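## Task

Find the cardboard box whose shelf-edge label (the tag right under it) reads P62 and set it down on the desk. The robot must not tip or finish leaning, and the box must stay on the desk by itself, not only because the robot is holding it.

## Robot and tools

ROBOT. A TidyBot++: a mobile base 0.54 m long, 0.50 m wide and 0.38 m tall on four driven casters, carrying one seven-joint arm with a two-finger gripper. The shoulder sits 0.12 m ahead of the base centre and 0.68 m up. At the start the arm is folded, hand pointing down, reaching up to 0.08 m past the base front, elbow up to 1.15 m high. base_camera is fixed on the base front, about 0.35 m up, tilted down. wrist_camera is a fisheye on the hand looking along the fingers. Loose objects may occasionally get a small push from outside.

FRAMES. Base frame: origin on the floor below the base centre, x forward, y left, z up. hand_pose is reported in it and marks the point midway between the finger pads; its own z axis runs out along the fingers, its y axis is the closing direction. The odometry frame is the base frame where the scene began; base_odometry counts wheel rotation (slip counts as motion), heading is positive to the left within -3.142 to 3.142. base_tilt is in degrees, positive when leaning forward or right. These readings carry a fixed offset near 1 degree plus noise.

execute_actions. Arguments: "actions", a list holding one action or nothing (empty list only reports state and images), and optional "cameras", a list of "base_camera", "wrist_camera" or "all" (omitted or null means all, [] means none). An action may contain "base", "joints" and "speeds"; its motions begin together.
- "base": exactly one key, each an offset from where the base last reported itself, not a pose. translate_m: metres along x, forward positive, -2 to 2. strafe_m: metres along y, left positive, -2 to 2. rotate_rad: radians, counter-clockwise from above positive, -6.3 to 6.3.
- "joints": one dictionary for the single arm, absolute targets by name, in radians. joint_1_rad any value (arm yaw; positive is clockwise from above, opposite to rotate_rad). joint_2_rad shoulder -2.249 to 2.249. joint_3_rad any value (nominal 3.14). joint_4_rad elbow -2.579 to 2.579. joint_5_rad any value (nominal 0). joint_6_rad wrist -2.099 to 2.099. joint_7_rad any value (hand roll; with the hand down, positive is counter-clockwise from above, and 1.57 makes the fingers open toward the robot's left and right). gripper_pos 0 (open, about 85 mm gap) to 1 (closed); the gap is roughly 85 x (1 - gripper_pos) mm. Unbounded joints take the short way round, so turn in steps below half a revolution. Done tolerances: ±0.039 rad for joints 1 to 4, ±0.056 for 5 to 7, ±0.03 for the gripper.
- "speeds": optional lower caps for this action's base motion, keyed translate_m and strafe_m (0.05 to 0.5 m/s, default 0.5) or rotate_rad (0.1 to 1.57 rad/s, default 1.57). A base move needing more than 8.667 s at its cap is refused.
An unknown key or out-of-range number rejects the whole call and nothing moves. Anything left out of an action may still be driving toward its previous target.

ARM GEOMETRY. Upper arm 0.42 m, forearm 0.31 m, hand 0.31 m to the hand point. With joint_1_rad 0, joint_3_rad 3.14, joint_5_rad 0 the arm stays in the x-z plane; segment angles from vertical (forward positive) are j2, j2 - j4, and j2 - j4 - j6. Forward reach from the shoulder is the sum of length x sin(angle); height is the sum of length x cos(angle). A downward-pointing hand reaches at most about 0.94 m above the floor, and only near the base.

OTHER TOOLS. wait(seconds 0 to 10) commands nothing and returns state and images. zoom_image(camera, region [x0, y0, x1, y1] in pixels from the top-left, at most 504 x 504) enlarges part of that camera's latest image; base_camera images are 644x364, wrist_camera 644x476. read_manual returns licence texts only. finished_scene(scene number) closes the current scene permanently and reports success; the object must already rest on the desk by itself.

RESULT LINES. joint_positions, hand_pose, gripper_pos, base_odometry, base_tilt, motor_effort (percent of maximum, peak of the last action in brackets, noisy), and a pictures line naming the images in order. base_status and joint_status: done; off_target (stopped short, may still push); contact_stop or time_out (target dropped, holding). A blocked base can report done while short. "joint command not followed" with a cause means the self-collision check withheld all arm targets (listed as not_followed); the gripper still moves. on_its_own lists uncommanded changes. Gripper at 1 reporting done means it holds nothing; off_target means something is between the pads. ARM HIT means the arm struck the base or itself. MOTOR HOT warns of heating while loaded; OVER-TEMPERATURE FAULT means weak braking and sinking, with limit_stop_at_motor_heat on affected keys: resend targets. A torque fault (joints 1 to 4 limit 104.5 N m, 5 to 7 limit 51.3 N m) halts the arm and gripper for 10 s and skips the rest of the call.

ACCURACY. Friction leaves joints slightly off target; correct by sending last command plus (wanted minus read). The hand often lands 1 to 2 cm off, so trust camera images over hand_pose. A held load makes the arm sag; never command a joint to its read angle while holding. Odometry drifts a few centimetres and degrees over many moves.

AVOID. Driving while the arm is snagged above about 0.8 m (tipping), lateral pushes on a raised hand, pressing into edges, driving the arm into things, dropping or slamming objects, and closing fingers near the floor. Back away or retract the arm to level a leaning robot.

CALIBRATION. base_camera: pinhole, fy about 368 px, at about (0.226, 0.001, 0.348) in the base frame. wrist_camera: fisheye, f about 269 px. Full matrices appear in the session; wrist pose depends on joint readings and is less exact.

Each tool is called after "Emit:" as name(argument=value, ...) on one line, values as JSON.

## Session

Emit:
execute_actions(actions=[])

Scene clock: 0.00 s.
base_odometry: x=+0.000 y=+0.000 heading=+0.000 (m, m, rad; odometry frame)
base_tilt: forward=-0.6 right=+0.9 (deg)
base_status: not commanded
joint_positions: joint_1_rad=-0.035 joint_2_rad=-0.318 joint_3_rad=+3.147 joint_4_rad=-2.498 joint_5_rad=-0.012 joint_6_rad=-0.824 joint_7_rad=+1.622 gripper_pos=+0.000
joint_status: not commanded
motor_effort: joint_1_rad=+1 joint_2_rad=-3 joint_3_rad=-1 joint_4_rad=+15 joint_5_rad=-1 joint_6_rad=+1 joint_7_rad=+1 (%)
hand_pose: x=+0.2878 y=+0.0093 z=+0.5933 quat_wxyz=(-0.005, +0.997, +0.036, +0.069) (m; base frame)
pictures: base_camera, wrist_camera
Images, in order (width x height): base_camera 644x364, wrist_camera 644x476.

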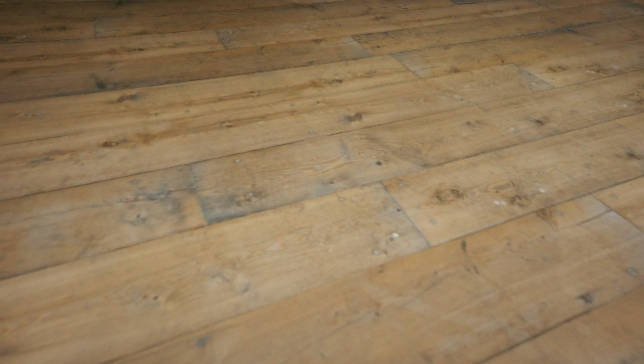

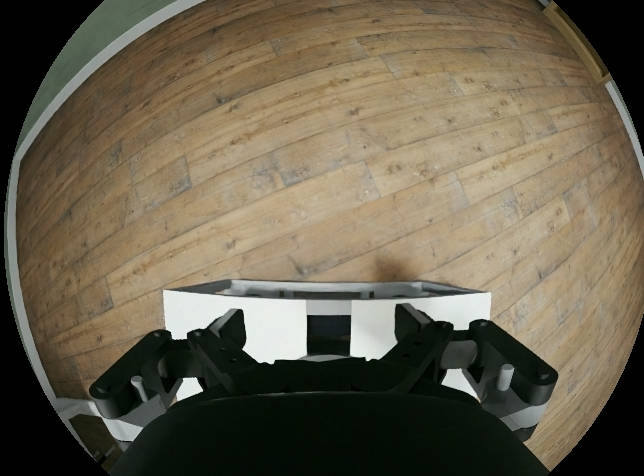

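Emit:
execute_actions(actions=[{"joints": {"joint_6_rad": 0.55}}], cameras=["wrist_camera"])

Scene clock: 4.53 s.
base_odometry: x=+0.000 y=+0.000 heading=+0.000 (m, m, rad; odometry frame)
base_tilt: forward=-0.6 right=+0.9 (deg)
base_status: not commanded
joint_positions: joint_1_rad=-0.035 joint_2_rad=-0.318 joint_3_rad=+3.147 joint_4_rad=-2.497 joint_5_rad=-0.012 joint_6_rad=+0.529 joint_7_rad=+1.622 gripper_pos=+0.000
joint_status: all done
motor_effort: joint_1_rad=+0(1) joint_2_rad=-6(7) joint_3_rad=-1(0) joint_4_rad=+19(19) joint_5_rad=-1(1) joint_6_rad=+8(8) joint_7_rad=+1(1) (%)
hand_pose: x=+0.5556 y=+0.0119 z=+0.8770 quat_wxyz=(+0.005, +0.734, +0.023, +0.678) (m; base frame)
pictures: wrist_camera
camera_calibration (this result's frames):
wrist_camera: T_world_to_cam=[[-0.0139653, -0.999896, 0.0034809, 0.0104371], [-0.123466, -0.0017302, -0.992347, 0.990448], [0.99225, -0.0142882, -0.123429, -0.304568], [0, 0, 0, 1]] pos_world=[0.42464, 0.007798, 0.945239]
Images, in order (width x height): wrist_camera 644x476.

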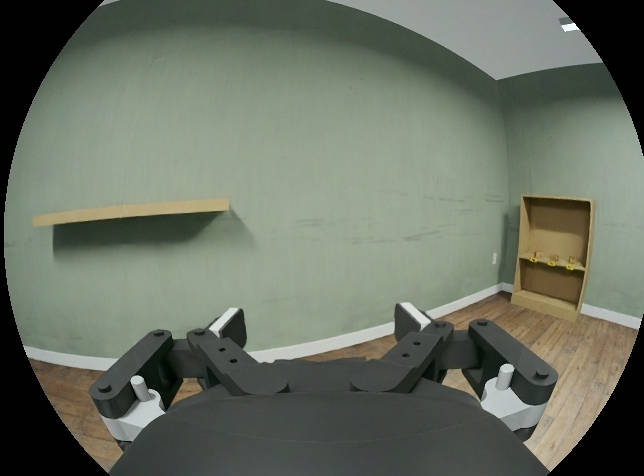

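Emit:
execute_actions(actions=[{"base": {"rotate_rad": -1.2}}])

Scene clock: 8.33 s.
base_odometry: x=+0.000 y=+0.000 heading=-1.200 (m, m, rad; odometry frame)
base_tilt: forward=-0.6 right=+0.8 (deg)
base_status: done
joint_positions: joint_1_rad=-0.035 joint_2_rad=-0.318 joint_3_rad=+3.147 joint_4_rad=-2.497 joint_5_rad=-0.012 joint_6_rad=+0.529 joint_7_rad=+1.622 gripper_pos=+0.000
joint_status: not commanded
motor_effort: joint_1_rad=+0(1) joint_2_rad=-6(8) joint_3_rad=-1(2) joint_4_rad=+19(19) joint_5_rad=+0(0) joint_6_rad=+8(8) joint_7_rad=+1(1) (%)
hand_pose: x=+0.5556 y=+0.0119 z=+0.8770 quat_wxyz=(+0.005, +0.734, +0.023, +0.678) (m; base frame)
pictures: base_camera, wrist_camera
camera_calibration (this result's frames):
wrist_camera: T_world_to_cam=[[-0.0139969, -0.999896, 0.00347032, 0.0104482], [-0.123467, -0.00171579, -0.992347, 0.990448], [0.99225, -0.0143182, -0.12343, -0.304567], [0, 0, 0, 1]] pos_world=[0.424641, 0.00778561, 0.945239]
Images, in order (width x height): base_camera 644x364, wrist_camera 644x476.

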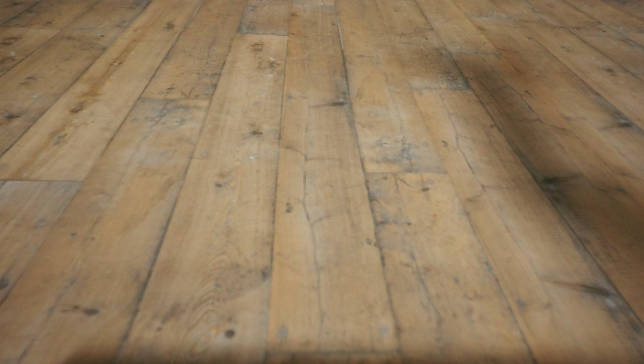

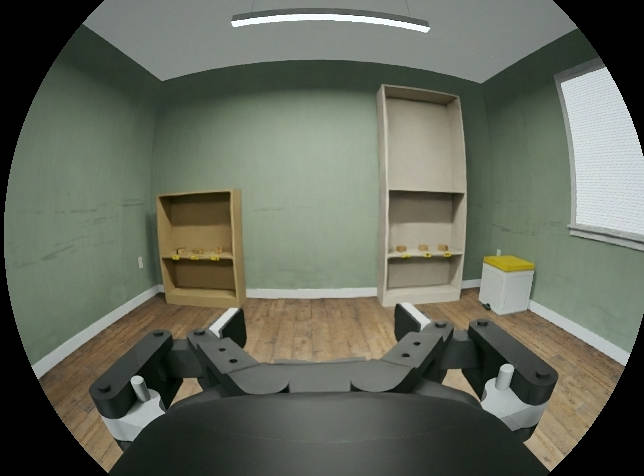

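Nicely aligned with the wall. Two shelves; zoom on the labels.

Emit:
zoom_image(camera="wrist_camera", region=[155, 235, 245, 270])

Emit:
zoom_image(camera="wrist_camera", region=[380, 235, 470, 270])

Region (155, 235, 245, 270) of wrist_camera's 644x476 image, scaled by 5.600.

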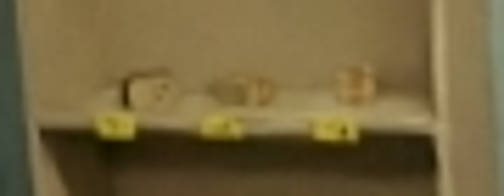

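Region (380, 235, 470, 270) of wrist_camera's 644x476 image, scaled by 5.600.

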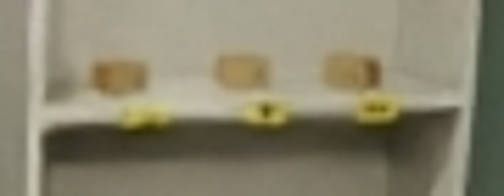

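Emit:
execute_actions(actions=[{"base": {"translate_m": 1.2}, "joints": {"joint_1_rad": 0.5, "joint_2_rad": 0.5, "joint_4_rad": -2.3, "joint_6_rad": 1.1}}])

Scene clock: 27.00 s.
base_odometry: x=+0.434 y=-1.119 heading=-1.200 (m, m, rad; odometry frame)
base_tilt: forward=-0.6 right=+0.9 (deg)
base_status: done
joint_positions: joint_1_rad=+0.480 joint_2_rad=+0.488 joint_3_rad=+3.147 joint_4_rad=-2.311 joint_5_rad=-0.012 joint_6_rad=+1.060 joint_7_rad=+1.622 gripper_pos=+0.000
joint_status: all done
motor_effort: joint_1_rad=+1(2) joint_2_rad=-26(28) joint_3_rad=-1(0) joint_4_rad=+11(20) joint_5_rad=-1(1) joint_6_rad=+7(8) joint_7_rad=+1(1) (%)
hand_pose: x=+0.6577 y=-0.2858 z=+0.7056 quat_wxyz=(+0.174, +0.745, -0.169, +0.622) (m; base frame)
pictures: base_camera, wrist_camera
camera_calibration (this result's frames):
wrist_camera: T_world_to_cam=[[-0.506353, -0.862158, 0.0170531, 0.068425], [-0.189062, 0.0916996, -0.977674, 0.89193], [0.841346, -0.498272, -0.209433, -0.409673], [0, 0, 0, 1]] pos_world=[0.547953, -0.226925, 0.785051]
Images, in order (width x height): base_camera 644x364, wrist_camera 644x476.

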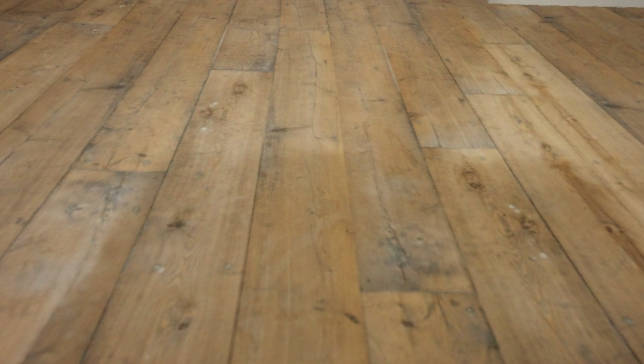

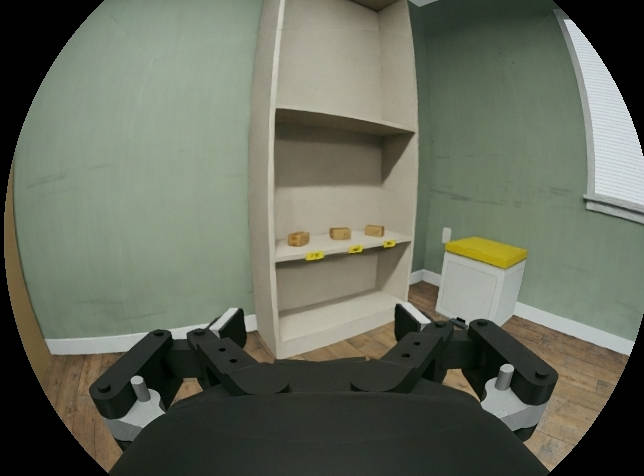

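Emit:
zoom_image(camera="wrist_camera", region=[280, 220, 410, 270])

Region (280, 220, 410, 270) of wrist_camera's 644x476 image, scaled by 3.877; it fills the top 194 rows of this view, and the rest is white.

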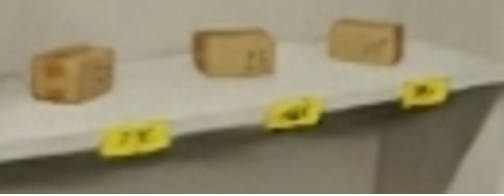

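Emit:
execute_actions(actions=[{"base": {"strafe_m": -0.8}, "joints": {"joint_1_rad": 0.0, "joint_2_rad": 1.3, "joint_4_rad": -1.2, "joint_6_rad": 0.85}}])

Scene clock: 37.37 s.
base_odometry: x=-0.312 y=-1.409 heading=-1.200 (m, m, rad; odometry frame)
base_tilt: forward=-0.6 right=+0.9 (deg)
base_status: done
joint_positions: joint_1_rad=+0.019 joint_2_rad=+1.285 joint_3_rad=+3.147 joint_4_rad=-1.217 joint_5_rad=-0.012 joint_6_rad=+0.891 joint_7_rad=+1.622 gripper_pos=+0.000
joint_status: all done
motor_effort: joint_1_rad=+1(2) joint_2_rad=-47(47) joint_3_rad=-1(3) joint_4_rad=+15(16) joint_5_rad=-1(1) joint_6_rad=+7(8) joint_7_rad=+1(1) (%)
hand_pose: x=+1.0212 y=-0.0212 z=+0.5357 quat_wxyz=(+0.028, +0.721, +0.007, +0.692) (m; base frame)
pictures: base_camera, wrist_camera
camera_calibration (this result's frames):
wrist_camera: T_world_to_cam=[[-0.0674279, -0.997651, 0.0120656, 0.0351529], [-0.0846058, -0.00633218, -0.996394, 0.671553], [0.99413, -0.0682056, -0.0839802, -0.83335], [0, 0, 0, 1]] pos_world=[0.887646, -0.0175164, 0.598723]
Images, in order (width x height): base_camera 644x364, wrist_camera 644x476.

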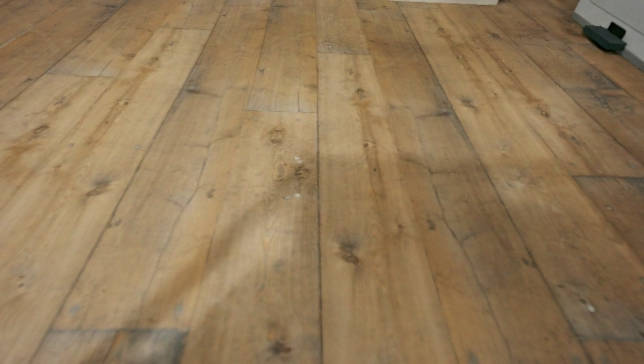

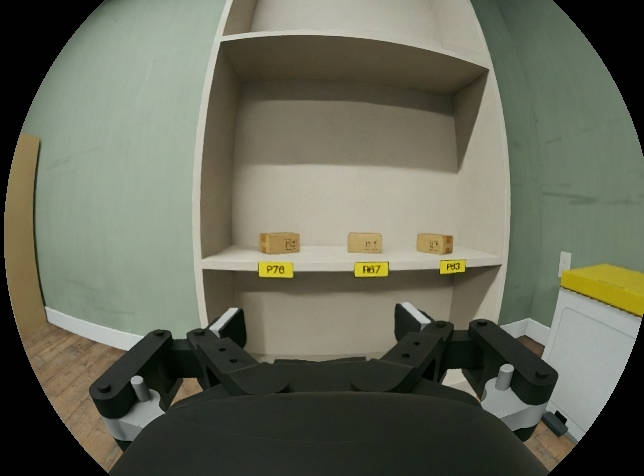

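Emit:
zoom_image(camera="wrist_camera", region=[250, 220, 480, 290])

Region (250, 220, 480, 290) of wrist_camera's 644x476 image, scaled by 2.191; it fills the top 153 rows of this view, and the rest is white.

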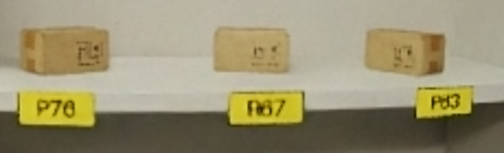

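Emit:
execute_actions(actions=[{"base": {"strafe_m": 1.95}}])

Scene clock: 50.47 s.
base_odometry: x=+1.505 y=-0.701 heading=-1.200 (m, m, rad; odometry frame)
base_tilt: forward=-0.6 right=+0.8 (deg)
base_status: done
joint_positions: joint_1_rad=+0.003 joint_2_rad=+1.285 joint_3_rad=+3.147 joint_4_rad=-1.216 joint_5_rad=-0.012 joint_6_rad=+0.890 joint_7_rad=+1.622 gripper_pos=+0.000
joint_status: not commanded
motor_effort: joint_1_rad=+1(5) joint_2_rad=-48(48) joint_3_rad=-1(3) joint_4_rad=+15(15) joint_5_rad=-1(0) joint_6_rad=+8(8) joint_7_rad=+1(1) (%)
hand_pose: x=+1.0215 y=-0.0066 z=+0.5359 quat_wxyz=(+0.022, +0.721, +0.012, +0.692) (m; base frame)
pictures: base_camera, wrist_camera
camera_calibration (this result's frames):
wrist_camera: T_world_to_cam=[[-0.0513097, -0.99861, 0.0120498, 0.0332493], [-0.0841994, -0.00769711, -0.996419, 0.671454], [0.995127, -0.0521406, -0.0836875, -0.833768], [0, 0, 0, 1]] pos_world=[0.887947, -0.00510185, 0.598873]
Images, in order (width x height): base_camera 644x364, wrist_camera 644x476.

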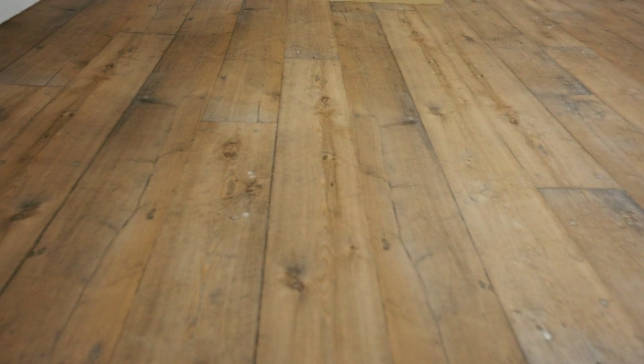

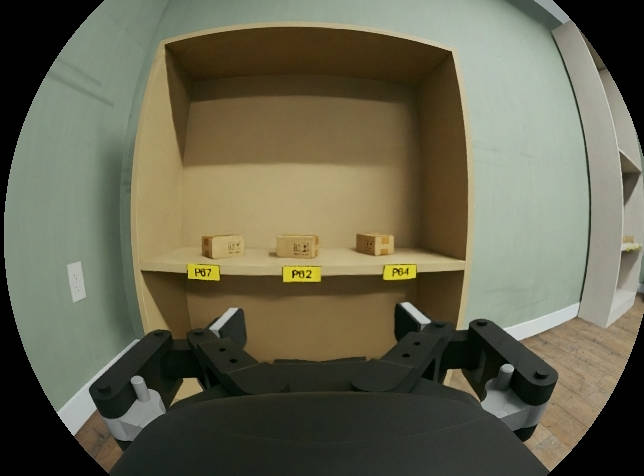

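Emit:
zoom_image(camera="wrist_camera", region=[250, 220, 350, 290])

Region (250, 220, 350, 290) of wrist_camera's 644x476 image, scaled by 5.040; it fills the top 353 rows of this view, and the rest is white.

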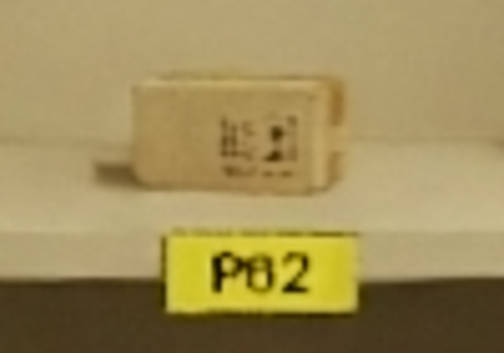

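Emit:
execute_actions(actions=[{"base": {"translate_m": 0.6}, "joints": {"joint_1_rad": -0.07, "joint_2_rad": 0.82, "joint_4_rad": -0.935, "joint_6_rad": -1.40, "joint_7_rad": 1.57}, "speeds": {"translate_m": 0.3}}])

Scene clock: 98.67 s.
base_odometry: x=+1.723 y=-1.260 heading=-1.199 (m, m, rad; odometry frame)
base_tilt: forward=-0.6 right=+0.9 (deg)
base_status: done
joint_positions: joint_1_rad=-0.047 joint_2_rad=+0.824 joint_3_rad=+3.147 joint_4_rad=-0.945 joint_5_rad=-0.012 joint_6_rad=-1.371 joint_7_rad=+1.603 gripper_pos=+0.000
joint_status: all done
motor_effort: joint_1_rad=+0(1) joint_2_rad=-41(48) joint_3_rad=-1(2) joint_4_rad=+16(17) joint_5_rad=-1(1) joint_6_rad=+0(8) joint_7_rad=+1(1) (%)
hand_pose: x=+0.7356 y=+0.0313 z=+0.5943 quat_wxyz=(-0.004, +0.999, +0.036, +0.001) (m; base frame)
pictures: base_camera, wrist_camera
camera_calibration (this result's frames):
wrist_camera: T_world_to_cam=[[0.0341993, -0.998985, 0.0293164, -0.0174726], [-0.99853, -0.0329204, 0.0430482, 0.761489], [-0.0420394, -0.0307455, -0.998643, 0.763639], [0, 0, 0, 1]] pos_world=[0.793071, 0.0310921, 0.730334]
Images, in order (width x height): base_camera 644x364, wrist_camera 644x476.

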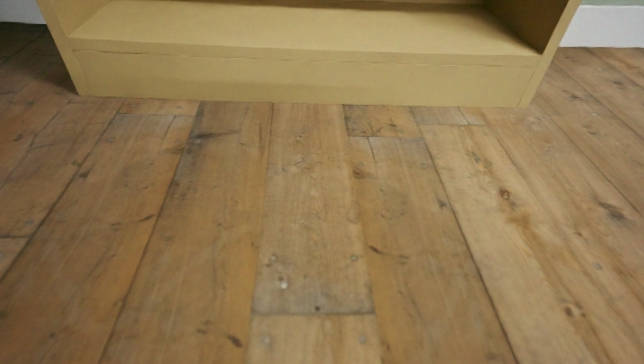

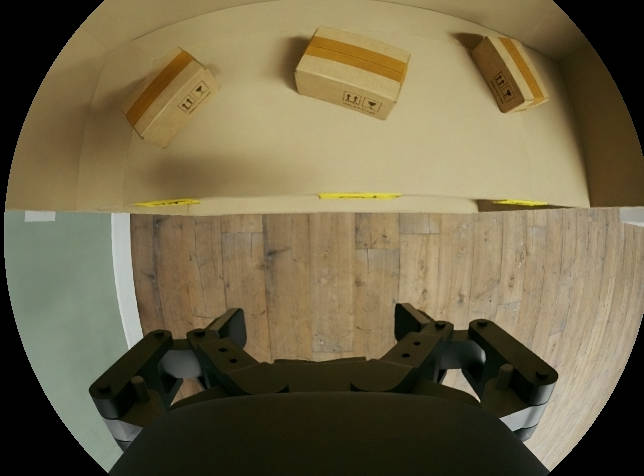

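Emit:
zoom_image(camera="wrist_camera", region=[270, 10, 440, 220])

Region (270, 10, 440, 220) of wrist_camera's 644x476 image, scaled by 2.400; it fills the left 408 columns of this view, and the rest is white.

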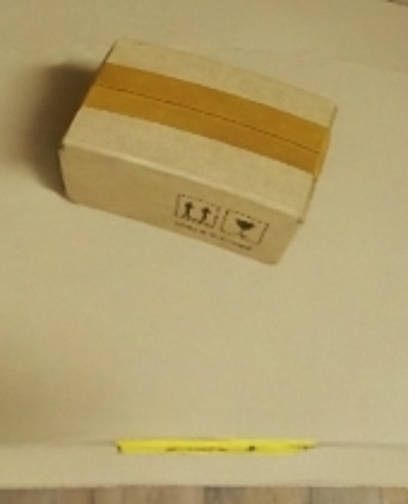

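Emit:
execute_actions(actions=[{"base": {"translate_m": 0.202}, "joints": {"joint_1_rad": 0.01, "joint_7_rad": 2.87}, "speeds": {"translate_m": 0.2}}])

Scene clock: 129.33 s.
base_odometry: x=+1.797 y=-1.448 heading=-1.199 (m, m, rad; odometry frame)
base_tilt: forward=-0.6 right=+0.9 (deg)
base_status: done
joint_positions: joint_1_rad=-0.010 joint_2_rad=+0.824 joint_3_rad=+3.147 joint_4_rad=-0.945 joint_5_rad=-0.012 joint_6_rad=-1.371 joint_7_rad=+2.858 gripper_pos=+0.000
joint_status: all done
motor_effort: joint_1_rad=+1(3) joint_2_rad=-40(42) joint_3_rad=-1(2) joint_4_rad=+16(17) joint_5_rad=-1(1) joint_6_rad=-1(0) joint_7_rad=+1(1) (%)
hand_pose: x=+0.7364 y=+0.0084 z=+0.5944 quat_wxyz=(-0.003, +0.799, +0.602, +0.003) (m; base frame)
pictures: base_camera, wrist_camera
camera_calibration (this result's frames):
wrist_camera: T_world_to_cam=[[0.949071, -0.312992, 0.0360582, -0.72383], [-0.314227, -0.948664, 0.0360382, 0.269548], [0.0229274, -0.0455332, -0.9987, 0.715375], [0, 0, 0, 1]] pos_world=[0.755263, 0.0617308, 0.730831]
Images, in order (width x height): base_camera 644x364, wrist_camera 644x476.

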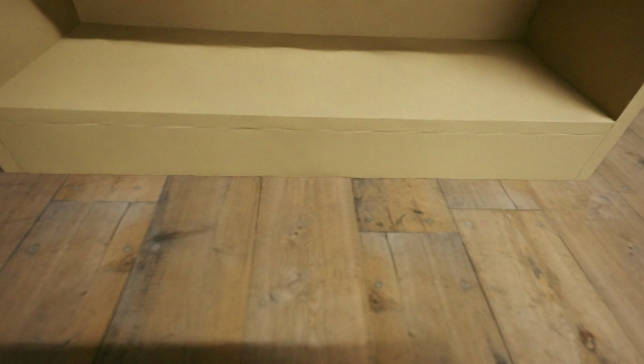

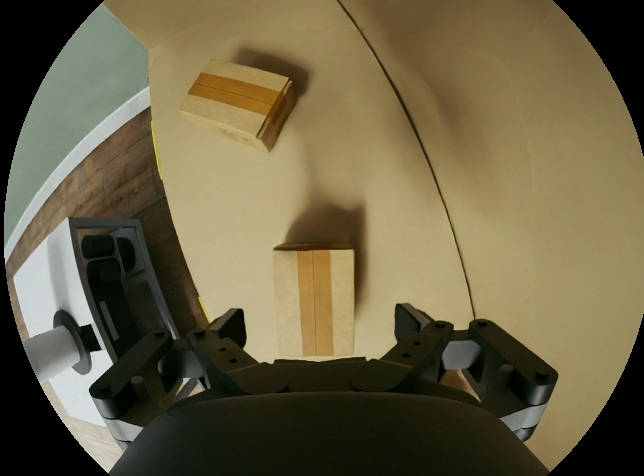

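Emit:
execute_actions(actions=[{"joints": {"joint_2_rad": 0.90, "joint_4_rad": -1.083, "joint_6_rad": -1.148}}], cameras=["wrist_camera"])

Scene clock: 142.67 s.
base_odometry: x=+1.797 y=-1.448 heading=-1.199 (m, m, rad; odometry frame)
base_tilt: forward=-0.6 right=+0.9 (deg)
base_status: not commanded
joint_positions: joint_1_rad=-0.010 joint_2_rad=+0.899 joint_3_rad=+3.147 joint_4_rad=-1.074 joint_5_rad=-0.012 joint_6_rad=-1.186 joint_7_rad=+2.858 gripper_pos=+0.000
joint_status: all done
motor_effort: joint_1_rad=+1(0) joint_2_rad=-40(45) joint_3_rad=-2(1) joint_4_rad=+15(17) joint_5_rad=-1(1) joint_6_rad=-1(1) joint_7_rad=+1(1) (%)
hand_pose: x=+0.7321 y=+0.0080 z=+0.5091 quat_wxyz=(-0.008, +0.799, +0.601, -0.005) (m; base frame)
pictures: wrist_camera
camera_calibration (this result's frames):
wrist_camera: T_world_to_cam=[[0.948977, -0.314817, 0.0182317, -0.707668], [-0.315322, -0.948006, 0.0430854, 0.268071], [0.00371975, -0.0466359, -0.998905, 0.644435], [0, 0, 0, 1]] pos_world=[0.753692, 0.0614009, 0.645081]
Images, in order (width x height): wrist_camera 644x476.

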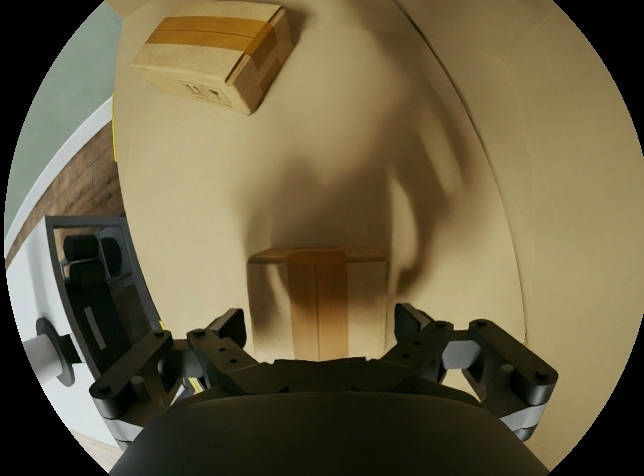

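Emit:
execute_actions(actions=[{"joints": {"gripper_pos": 1.0}}], cameras=["wrist_camera"])

Emit:
execute_actions(actions=[{"joints": {"joint_2_rad": 0.84, "joint_4_rad": -0.99, "joint_6_rad": -1.32}}], cameras=["wrist_camera"])

Scene clock: 147.13 s.
base_odometry: x=+1.797 y=-1.448 heading=-1.199 (m, m, rad; odometry frame)
base_tilt: forward=-0.6 right=+0.8 (deg)
base_status: not commanded
joint_positions: joint_1_rad=-0.010 joint_2_rad=+0.898 joint_3_rad=+3.147 joint_4_rad=-1.074 joint_5_rad=-0.012 joint_6_rad=-1.186 joint_7_rad=+2.858 gripper_pos=+0.348
joint_status: gripper_pos off_target (ended at +0.348, target +1.000)
motor_effort: joint_1_rad=+1(1) joint_2_rad=-40(42) joint_3_rad=-1(2) joint_4_rad=+15(15) joint_5_rad=-1(1) joint_6_rad=+0(1) joint_7_rad=+1(1) (%)
hand_pose: x=+0.7324 y=+0.0080 z=+0.5099 quat_wxyz=(-0.008, +0.799, +0.601, -0.004) (m; base frame)
pictures: wrist_camera
camera_calibration (this result's frames):
wrist_camera: T_world_to_cam=[[0.948947, -0.31482, 0.0197036, -0.708668], [-0.315392, -0.948006, 0.0425824, 0.268432], [0.00527335, -0.0466228, -0.998899, 0.64409], [0, 0, 0, 1]] pos_world=[0.753753, 0.0614011, 0.645914]
Images, in order (width x height): wrist_camera 644x476.

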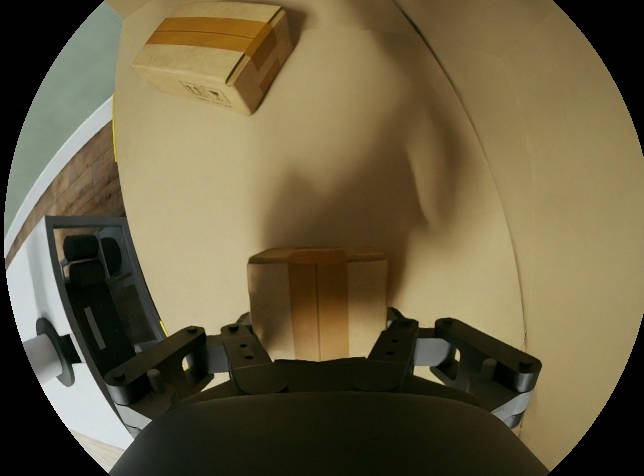

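Scene clock: 148.17 s.
base_odometry: x=+1.797 y=-1.448 heading=-1.199 (m, m, rad; odometry frame)
base_tilt: forward=-0.6 right=+0.9 (deg)
base_status: not commanded
joint_positions: joint_1_rad=-0.010 joint_2_rad=+0.852 joint_3_rad=+3.147 joint_4_rad=-1.005 joint_5_rad=-0.012 joint_6_rad=-1.282 joint_7_rad=+2.858 gripper_pos=+0.348
joint_status: all done
motor_effort: joint_1_rad=+1(0) joint_2_rad=-42(45) joint_3_rad=-1(2) joint_4_rad=+16(17) joint_5_rad=-1(1) joint_6_rad=+0(1) joint_7_rad=+1(1) (%)
hand_pose: x=+0.7382 y=+0.0083 z=+0.5588 quat_wxyz=(-0.002, +0.799, +0.601, +0.003) (m; base frame)
pictures: wrist_camera
camera_calibration (this result's frames):
wrist_camera: T_world_to_cam=[[0.948724, -0.313879, 0.0374416, -0.724768], [-0.315175, -0.948352, 0.0359632, 0.271967], [0.0242197, -0.0459199, -0.998651, 0.678813], [0, 0, 0, 1]] pos_world=[0.756882, 0.0616017, 0.695253]
Images, in order (width x height): wrist_camera 644x476.

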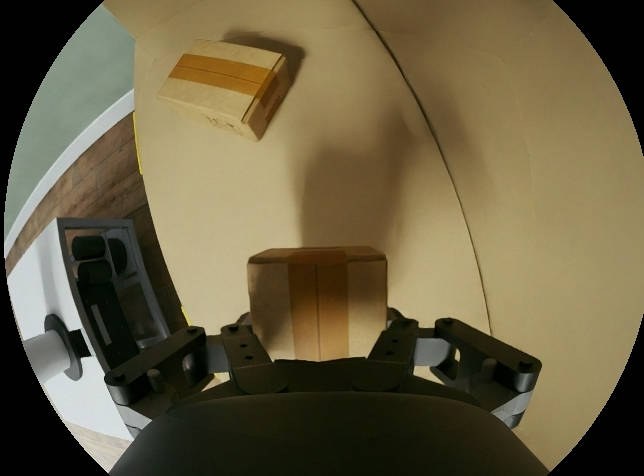

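Emit:
execute_actions(actions=[{"base": {"translate_m": -0.4}, "joints": {"joint_7_rad": 1.55}}], cameras=[])

Emit:
execute_actions(actions=[{"base": {"rotate_rad": -2.8}, "joints": {"joint_2_rad": -0.3, "joint_4_rad": -2.3, "joint_6_rad": 0.2}}])

Scene clock: 155.20 s.
base_odometry: x=+1.651 y=-1.075 heading=-1.199 (m, m, rad; odometry frame)
base_tilt: forward=-0.6 right=+0.8 (deg)
base_status: done
joint_positions: joint_1_rad=-0.006 joint_2_rad=+0.852 joint_3_rad=+3.147 joint_4_rad=-1.003 joint_5_rad=-0.012 joint_6_rad=-1.285 joint_7_rad=+1.561 gripper_pos=+0.348
joint_status: all done
motor_effort: joint_1_rad=+1(2) joint_2_rad=-43(43) joint_3_rad=-1(3) joint_4_rad=+16(18) joint_5_rad=-1(2) joint_6_rad=+0(1) joint_7_rad=+1(1) (%)
hand_pose: x=+0.7379 y=+0.0059 z=+0.5597 quat_wxyz=(-0.004, +1.000, -0.005, +0.001) (m; base frame)
pictures: none
No camera images: the call's "cameras" was empty. Leave "cameras" out to get every camera's image.

Scene clock: 158.30 s.
base_odometry: x=+1.651 y=-1.075 heading=+2.284 (m, m, rad; odometry frame)
base_tilt: forward=-0.6 right=+0.9 (deg)
base_status: done
joint_positions: joint_1_rad=+0.010 joint_2_rad=-0.281 joint_3_rad=+3.150 joint_4_rad=-2.290 joint_5_rad=-0.012 joint_6_rad=+0.155 joint_7_rad=+1.561 gripper_pos=+0.348
joint_status: all done
motor_effort: joint_1_rad=+1(7) joint_2_rad=-10(43) joint_3_rad=-1(4) joint_4_rad=+21(21) joint_5_rad=-1(1) joint_6_rad=+8(8) joint_7_rad=+1(1) (%)
hand_pose: x=+0.5860 y=-0.0082 z=+0.8658 quat_wxyz=(-0.001, +0.800, -0.017, +0.600) (m; base frame)
pictures: base_camera, wrist_camera
camera_calibration (this result's frames):
wrist_camera: T_world_to_cam=[[-0.0727296, -0.996148, -0.0489923, 0.0706957], [-0.319301, 0.0697931, -0.94508, 1.05748], [0.944858, -0.053092, -0.323147, -0.136054], [0, 0, 0, 1]] pos_world=[0.471348, -0.010605, 0.958903]
Images, in order (width x height): base_camera 644x364, wrist_camera 644x476.

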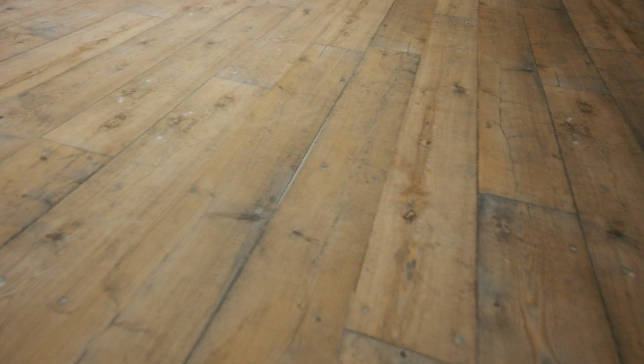

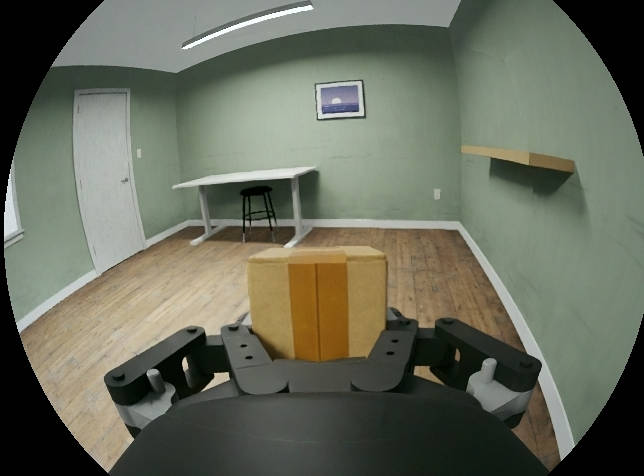

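Emit:
execute_actions(actions=[{"base": {"translate_m": 2.0}, "joints": {"joint_1_rad": -0.3, "joint_2_rad": 0.3, "joint_4_rad": -1.13, "joint_6_rad": -1.3}}])

Scene clock: 179.03 s.
base_odometry: x=+0.344 y=+0.438 heading=+2.284 (m, m, rad; odometry frame)
base_tilt: forward=-0.6 right=+0.8 (deg)
base_status: done
joint_positions: joint_1_rad=-0.277 joint_2_rad=+0.296 joint_3_rad=+3.150 joint_4_rad=-1.148 joint_5_rad=-0.012 joint_6_rad=-1.263 joint_7_rad=+1.561 gripper_pos=+0.348
joint_status: all done
motor_effort: joint_1_rad=+0(0) joint_2_rad=-29(30) joint_3_rad=-1(1) joint_4_rad=+19(22) joint_5_rad=-1(1) joint_6_rad=+4(9) joint_7_rad=+1(1) (%)
hand_pose: x=+0.6628 y=+0.1556 z=+0.8419 quat_wxyz=(-0.035, +0.968, +0.126, +0.213) (m; base frame)
pictures: base_camera, wrist_camera
camera_calibration (this result's frames):
wrist_camera: T_world_to_cam=[[0.210021, -0.97769, 0.0037736, 0.00363376], [-0.904017, -0.195662, -0.380092, 1.00124], [0.372351, 0.0764158, -0.924941, 0.658313], [0, 0, 0, 1]] pos_world=[0.659249, 0.149151, 0.98945]
Images, in order (width x height): base_camera 644x364, wrist_camera 644x476.

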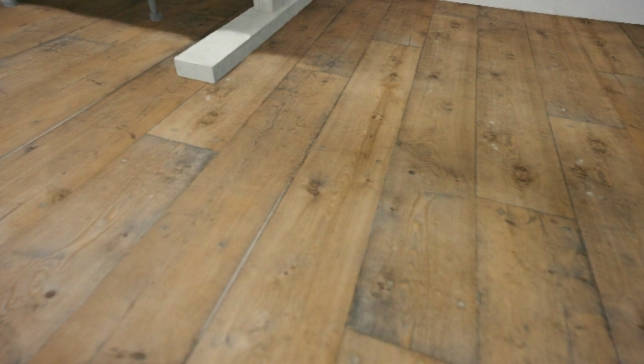

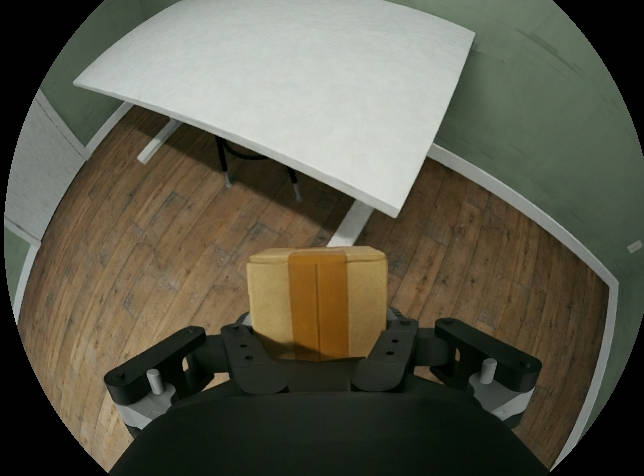

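Emit:
execute_actions(actions=[{"base": {"translate_m": 0.5}, "joints": {"joint_1_rad": -0.55, "joint_2_rad": 0.39, "joint_4_rad": -0.97, "joint_6_rad": -1.80}}])

Scene clock: 192.13 s.
base_odometry: x=+0.017 y=+0.817 heading=+2.283 (m, m, rad; odometry frame)
base_tilt: forward=-0.6 right=+0.8 (deg)
base_status: done
joint_positions: joint_1_rad=-0.542 joint_2_rad=+0.385 joint_3_rad=+3.149 joint_4_rad=-0.988 joint_5_rad=-0.012 joint_6_rad=-1.766 joint_7_rad=+1.561 gripper_pos=+0.348
joint_status: all done
motor_effort: joint_1_rad=+0(4) joint_2_rad=-29(31) joint_3_rad=-1(2) joint_4_rad=+17(19) joint_5_rad=-1(2) joint_6_rad=+0(4) joint_7_rad=+1(1) (%)
hand_pose: x=+0.5181 y=+0.2430 z=+0.8221 quat_wxyz=(-0.005, +0.965, +0.261, +0.000) (m; base frame)
pictures: base_camera, wrist_camera
camera_calibration (this result's frames):
wrist_camera: T_world_to_cam=[[0.469975, -0.882236, 0.0279771, -0.0582814], [-0.882348, -0.468693, 0.04229, 0.587783], [-0.0241971, -0.0445608, -0.998714, 0.982735], [0, 0, 0, 1]] pos_world=[0.569799, 0.267863, 0.958244]
Images, in order (width x height): base_camera 644x364, wrist_camera 644x476.

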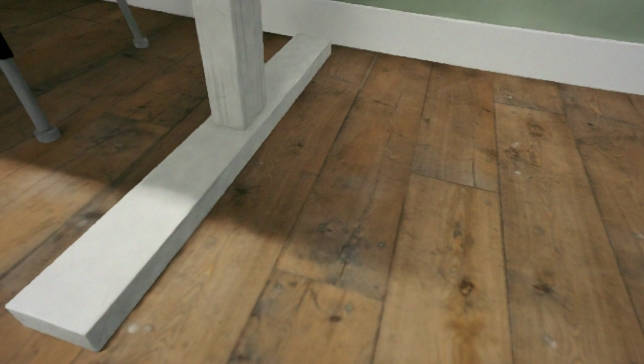

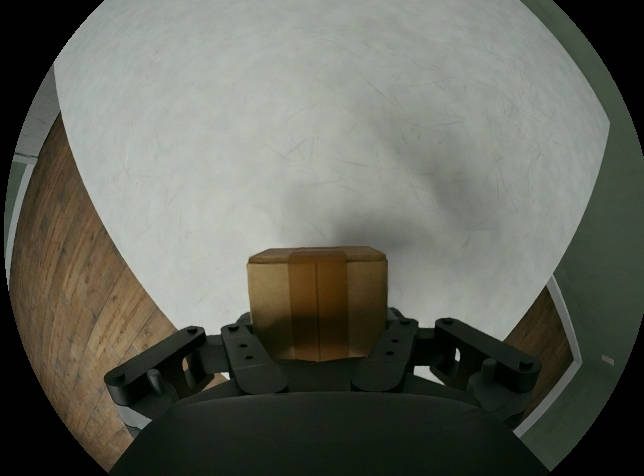

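Emit:
execute_actions(actions=[{"joints": {"joint_4_rad": -1.155, "joint_6_rad": -1.57}}], cameras=["wrist_camera"])

Scene clock: 204.63 s.
base_odometry: x=+0.017 y=+0.817 heading=+2.283 (m, m, rad; odometry frame)
base_tilt: forward=-0.6 right=+0.9 (deg)
base_status: not commanded
joint_positions: joint_1_rad=-0.542 joint_2_rad=+0.388 joint_3_rad=+3.149 joint_4_rad=-1.146 joint_5_rad=-0.012 joint_6_rad=-1.609 joint_7_rad=+1.561 gripper_pos=+0.348
joint_status: all done
motor_effort: joint_1_rad=+1(1) joint_2_rad=-29(31) joint_3_rad=-1(1) joint_4_rad=+17(17) joint_5_rad=-1(1) joint_6_rad=+0(0) joint_7_rad=+1(1) (%)
hand_pose: x=+0.5232 y=+0.2459 z=+0.7718 quat_wxyz=(-0.004, +0.966, +0.260, -0.002) (m; base frame)
pictures: wrist_camera
camera_calibration (this result's frames):
wrist_camera: T_world_to_cam=[[0.468328, -0.883114, 0.0278921, -0.0555331], [-0.883149, -0.466923, 0.045062, 0.593664], [-0.0267714, -0.0457367, -0.998595, 0.934256], [0, 0, 0, 1]] pos_world=[0.575313, 0.270883, 0.90774]
Images, in order (width x height): wrist_camera 644x476.

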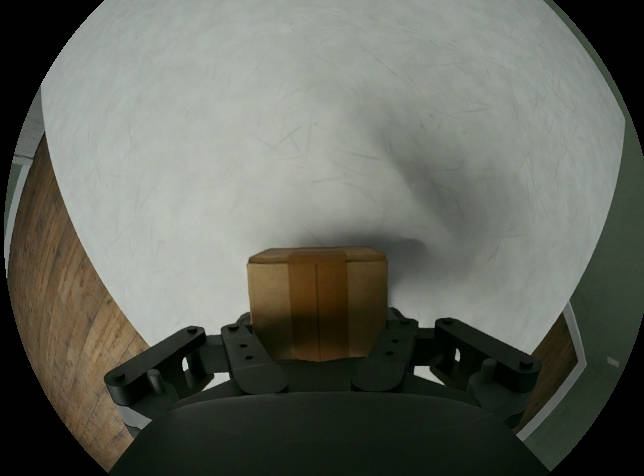

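Emit:
execute_actions(actions=[{"joints": {"joint_4_rad": -1.205, "joint_6_rad": -1.52}}], cameras=["wrist_camera"])

Scene clock: 210.87 s.
base_odometry: x=+0.017 y=+0.817 heading=+2.283 (m, m, rad; odometry frame)
base_tilt: forward=-0.6 right=+0.8 (deg)
base_status: not commanded
joint_positions: joint_1_rad=-0.542 joint_2_rad=+0.388 joint_3_rad=+3.149 joint_4_rad=-1.197 joint_5_rad=-0.012 joint_6_rad=-1.560 joint_7_rad=+1.561 gripper_pos=+0.348
joint_status: all done
motor_effort: joint_1_rad=+0(1) joint_2_rad=-29(31) joint_3_rad=-1(1) joint_4_rad=+17(17) joint_5_rad=-1(1) joint_6_rad=+0(1) joint_7_rad=+1(1) (%)
hand_pose: x=+0.5228 y=+0.2456 z=+0.7555 quat_wxyz=(-0.004, +0.966, +0.260, -0.003) (m; base frame)
pictures: wrist_camera
camera_calibration (this result's frames):
wrist_camera: T_world_to_cam=[[0.467858, -0.883359, 0.0280304, -0.0549421], [-0.883316, -0.466313, 0.0480072, 0.591659], [-0.0293367, -0.0472203, -0.998454, 0.919514], [0, 0, 0, 1]] pos_world=[0.575302, 0.270784, 0.891229]
Images, in order (width x height): wrist_camera 644x476.

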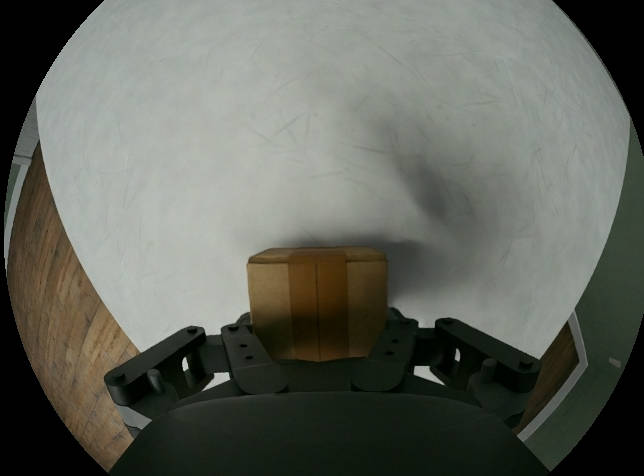

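No contact yet; shadow is nearly joined. Lower a bit more.

Emit:
execute_actions(actions=[{"joints": {"joint_4_rad": -1.25, "joint_6_rad": -1.475}}], cameras=["wrist_camera"])

Scene clock: 213.47 s.
base_odometry: x=+0.017 y=+0.817 heading=+2.283 (m, m, rad; odometry frame)
base_tilt: forward=-0.6 right=+0.9 (deg)
base_status: not commanded
joint_positions: joint_1_rad=-0.542 joint_2_rad=+0.386 joint_3_rad=+3.149 joint_4_rad=-1.233 joint_5_rad=-0.012 joint_6_rad=-1.514 joint_7_rad=+1.561 gripper_pos=+0.348
joint_status: all done
motor_effort: joint_1_rad=+0(0) joint_2_rad=-29(30) joint_3_rad=-1(1) joint_4_rad=+17(18) joint_5_rad=-1(0) joint_6_rad=+0(2) joint_7_rad=+1(1) (%)
hand_pose: x=+0.5249 y=+0.2468 z=+0.7451 quat_wxyz=(-0.006, +0.966, +0.259, +0.003) (m; base frame)
pictures: wrist_camera
camera_calibration (this result's frames):
wrist_camera: T_world_to_cam=[[0.467103, -0.883776, 0.0274711, -0.053664], [-0.88399, -0.466084, 0.0364297, 0.603435], [-0.0193919, -0.0413006, -0.998959, 0.902998], [0, 0, 0, 1]] pos_world=[0.576008, 0.271119, 0.881549]
Images, in order (width x height): wrist_camera 644x476.

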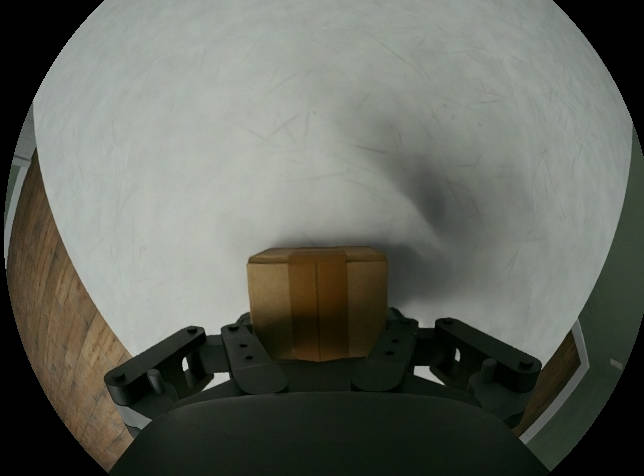

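Contact (joint 4 fell short, joint 2 pushed back). Release and lift.

Emit:
execute_actions(actions=[{"joints": {"gripper_pos": 0.0}}], cameras=[])

Emit:
execute_actions(actions=[{"joints": {"joint_4_rad": -0.97, "joint_6_rad": -1.80}}], cameras=["wrist_camera"])

Scene clock: 217.40 s.
base_odometry: x=+0.017 y=+0.817 heading=+2.283 (m, m, rad; odometry frame)
base_tilt: forward=-0.6 right=+0.9 (deg)
base_status: not commanded
joint_positions: joint_1_rad=-0.542 joint_2_rad=+0.386 joint_3_rad=+3.149 joint_4_rad=-1.235 joint_5_rad=-0.012 joint_6_rad=-1.514 joint_7_rad=+1.561 gripper_pos=+0.000
joint_status: all done
motor_effort: joint_1_rad=+1(0) joint_2_rad=-29(29) joint_3_rad=-1(1) joint_4_rad=+16(17) joint_5_rad=-1(1) joint_6_rad=+0(0) joint_7_rad=+1(1) (%)
hand_pose: x=+0.5244 y=+0.2465 z=+0.7445 quat_wxyz=(-0.005, +0.966, +0.259, +0.002) (m; base frame)
pictures: none
No camera images: the call's "cameras" was empty. Leave "cameras" out to get every camera's image.

Scene clock: 218.73 s.
base_odometry: x=+0.017 y=+0.817 heading=+2.283 (m, m, rad; odometry frame)
base_tilt: forward=-0.6 right=+0.8 (deg)
base_status: not commanded
joint_positions: joint_1_rad=-0.542 joint_2_rad=+0.386 joint_3_rad=+3.149 joint_4_rad=-0.984 joint_5_rad=-0.012 joint_6_rad=-1.761 joint_7_rad=+1.561 gripper_pos=+0.000
joint_status: all done
motor_effort: joint_1_rad=+0(0) joint_2_rad=-28(30) joint_3_rad=-1(1) joint_4_rad=+16(18) joint_5_rad=-1(1) joint_6_rad=+0(0) joint_7_rad=+1(1) (%)
hand_pose: x=+0.5204 y=+0.2444 z=+0.8231 quat_wxyz=(-0.006, +0.965, +0.261, +0.004) (m; base frame)
pictures: wrist_camera
camera_calibration (this result's frames):
wrist_camera: T_world_to_cam=[[0.469729, -0.88238, 0.027564, -0.0576725], [-0.882655, -0.468829, 0.0334698, 0.59792], [-0.0166103, -0.0400512, -0.99906, 0.979045], [0, 0, 0, 1]] pos_world=[0.57111, 0.268645, 0.959702]
Images, in order (width x height): wrist_camera 644x476.

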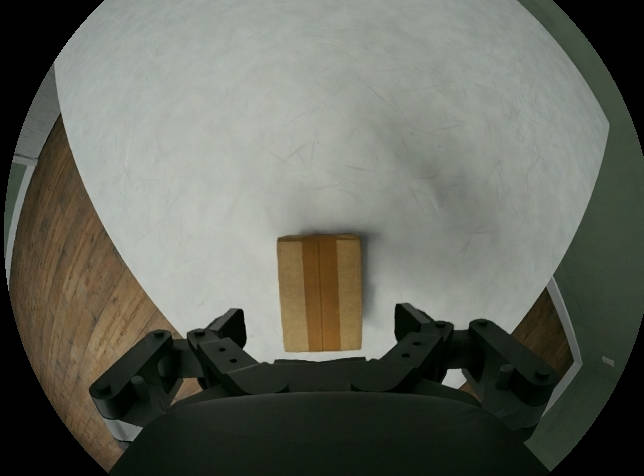

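Emit:
finished_scene(scene=1)

The scene is finished: the task was done.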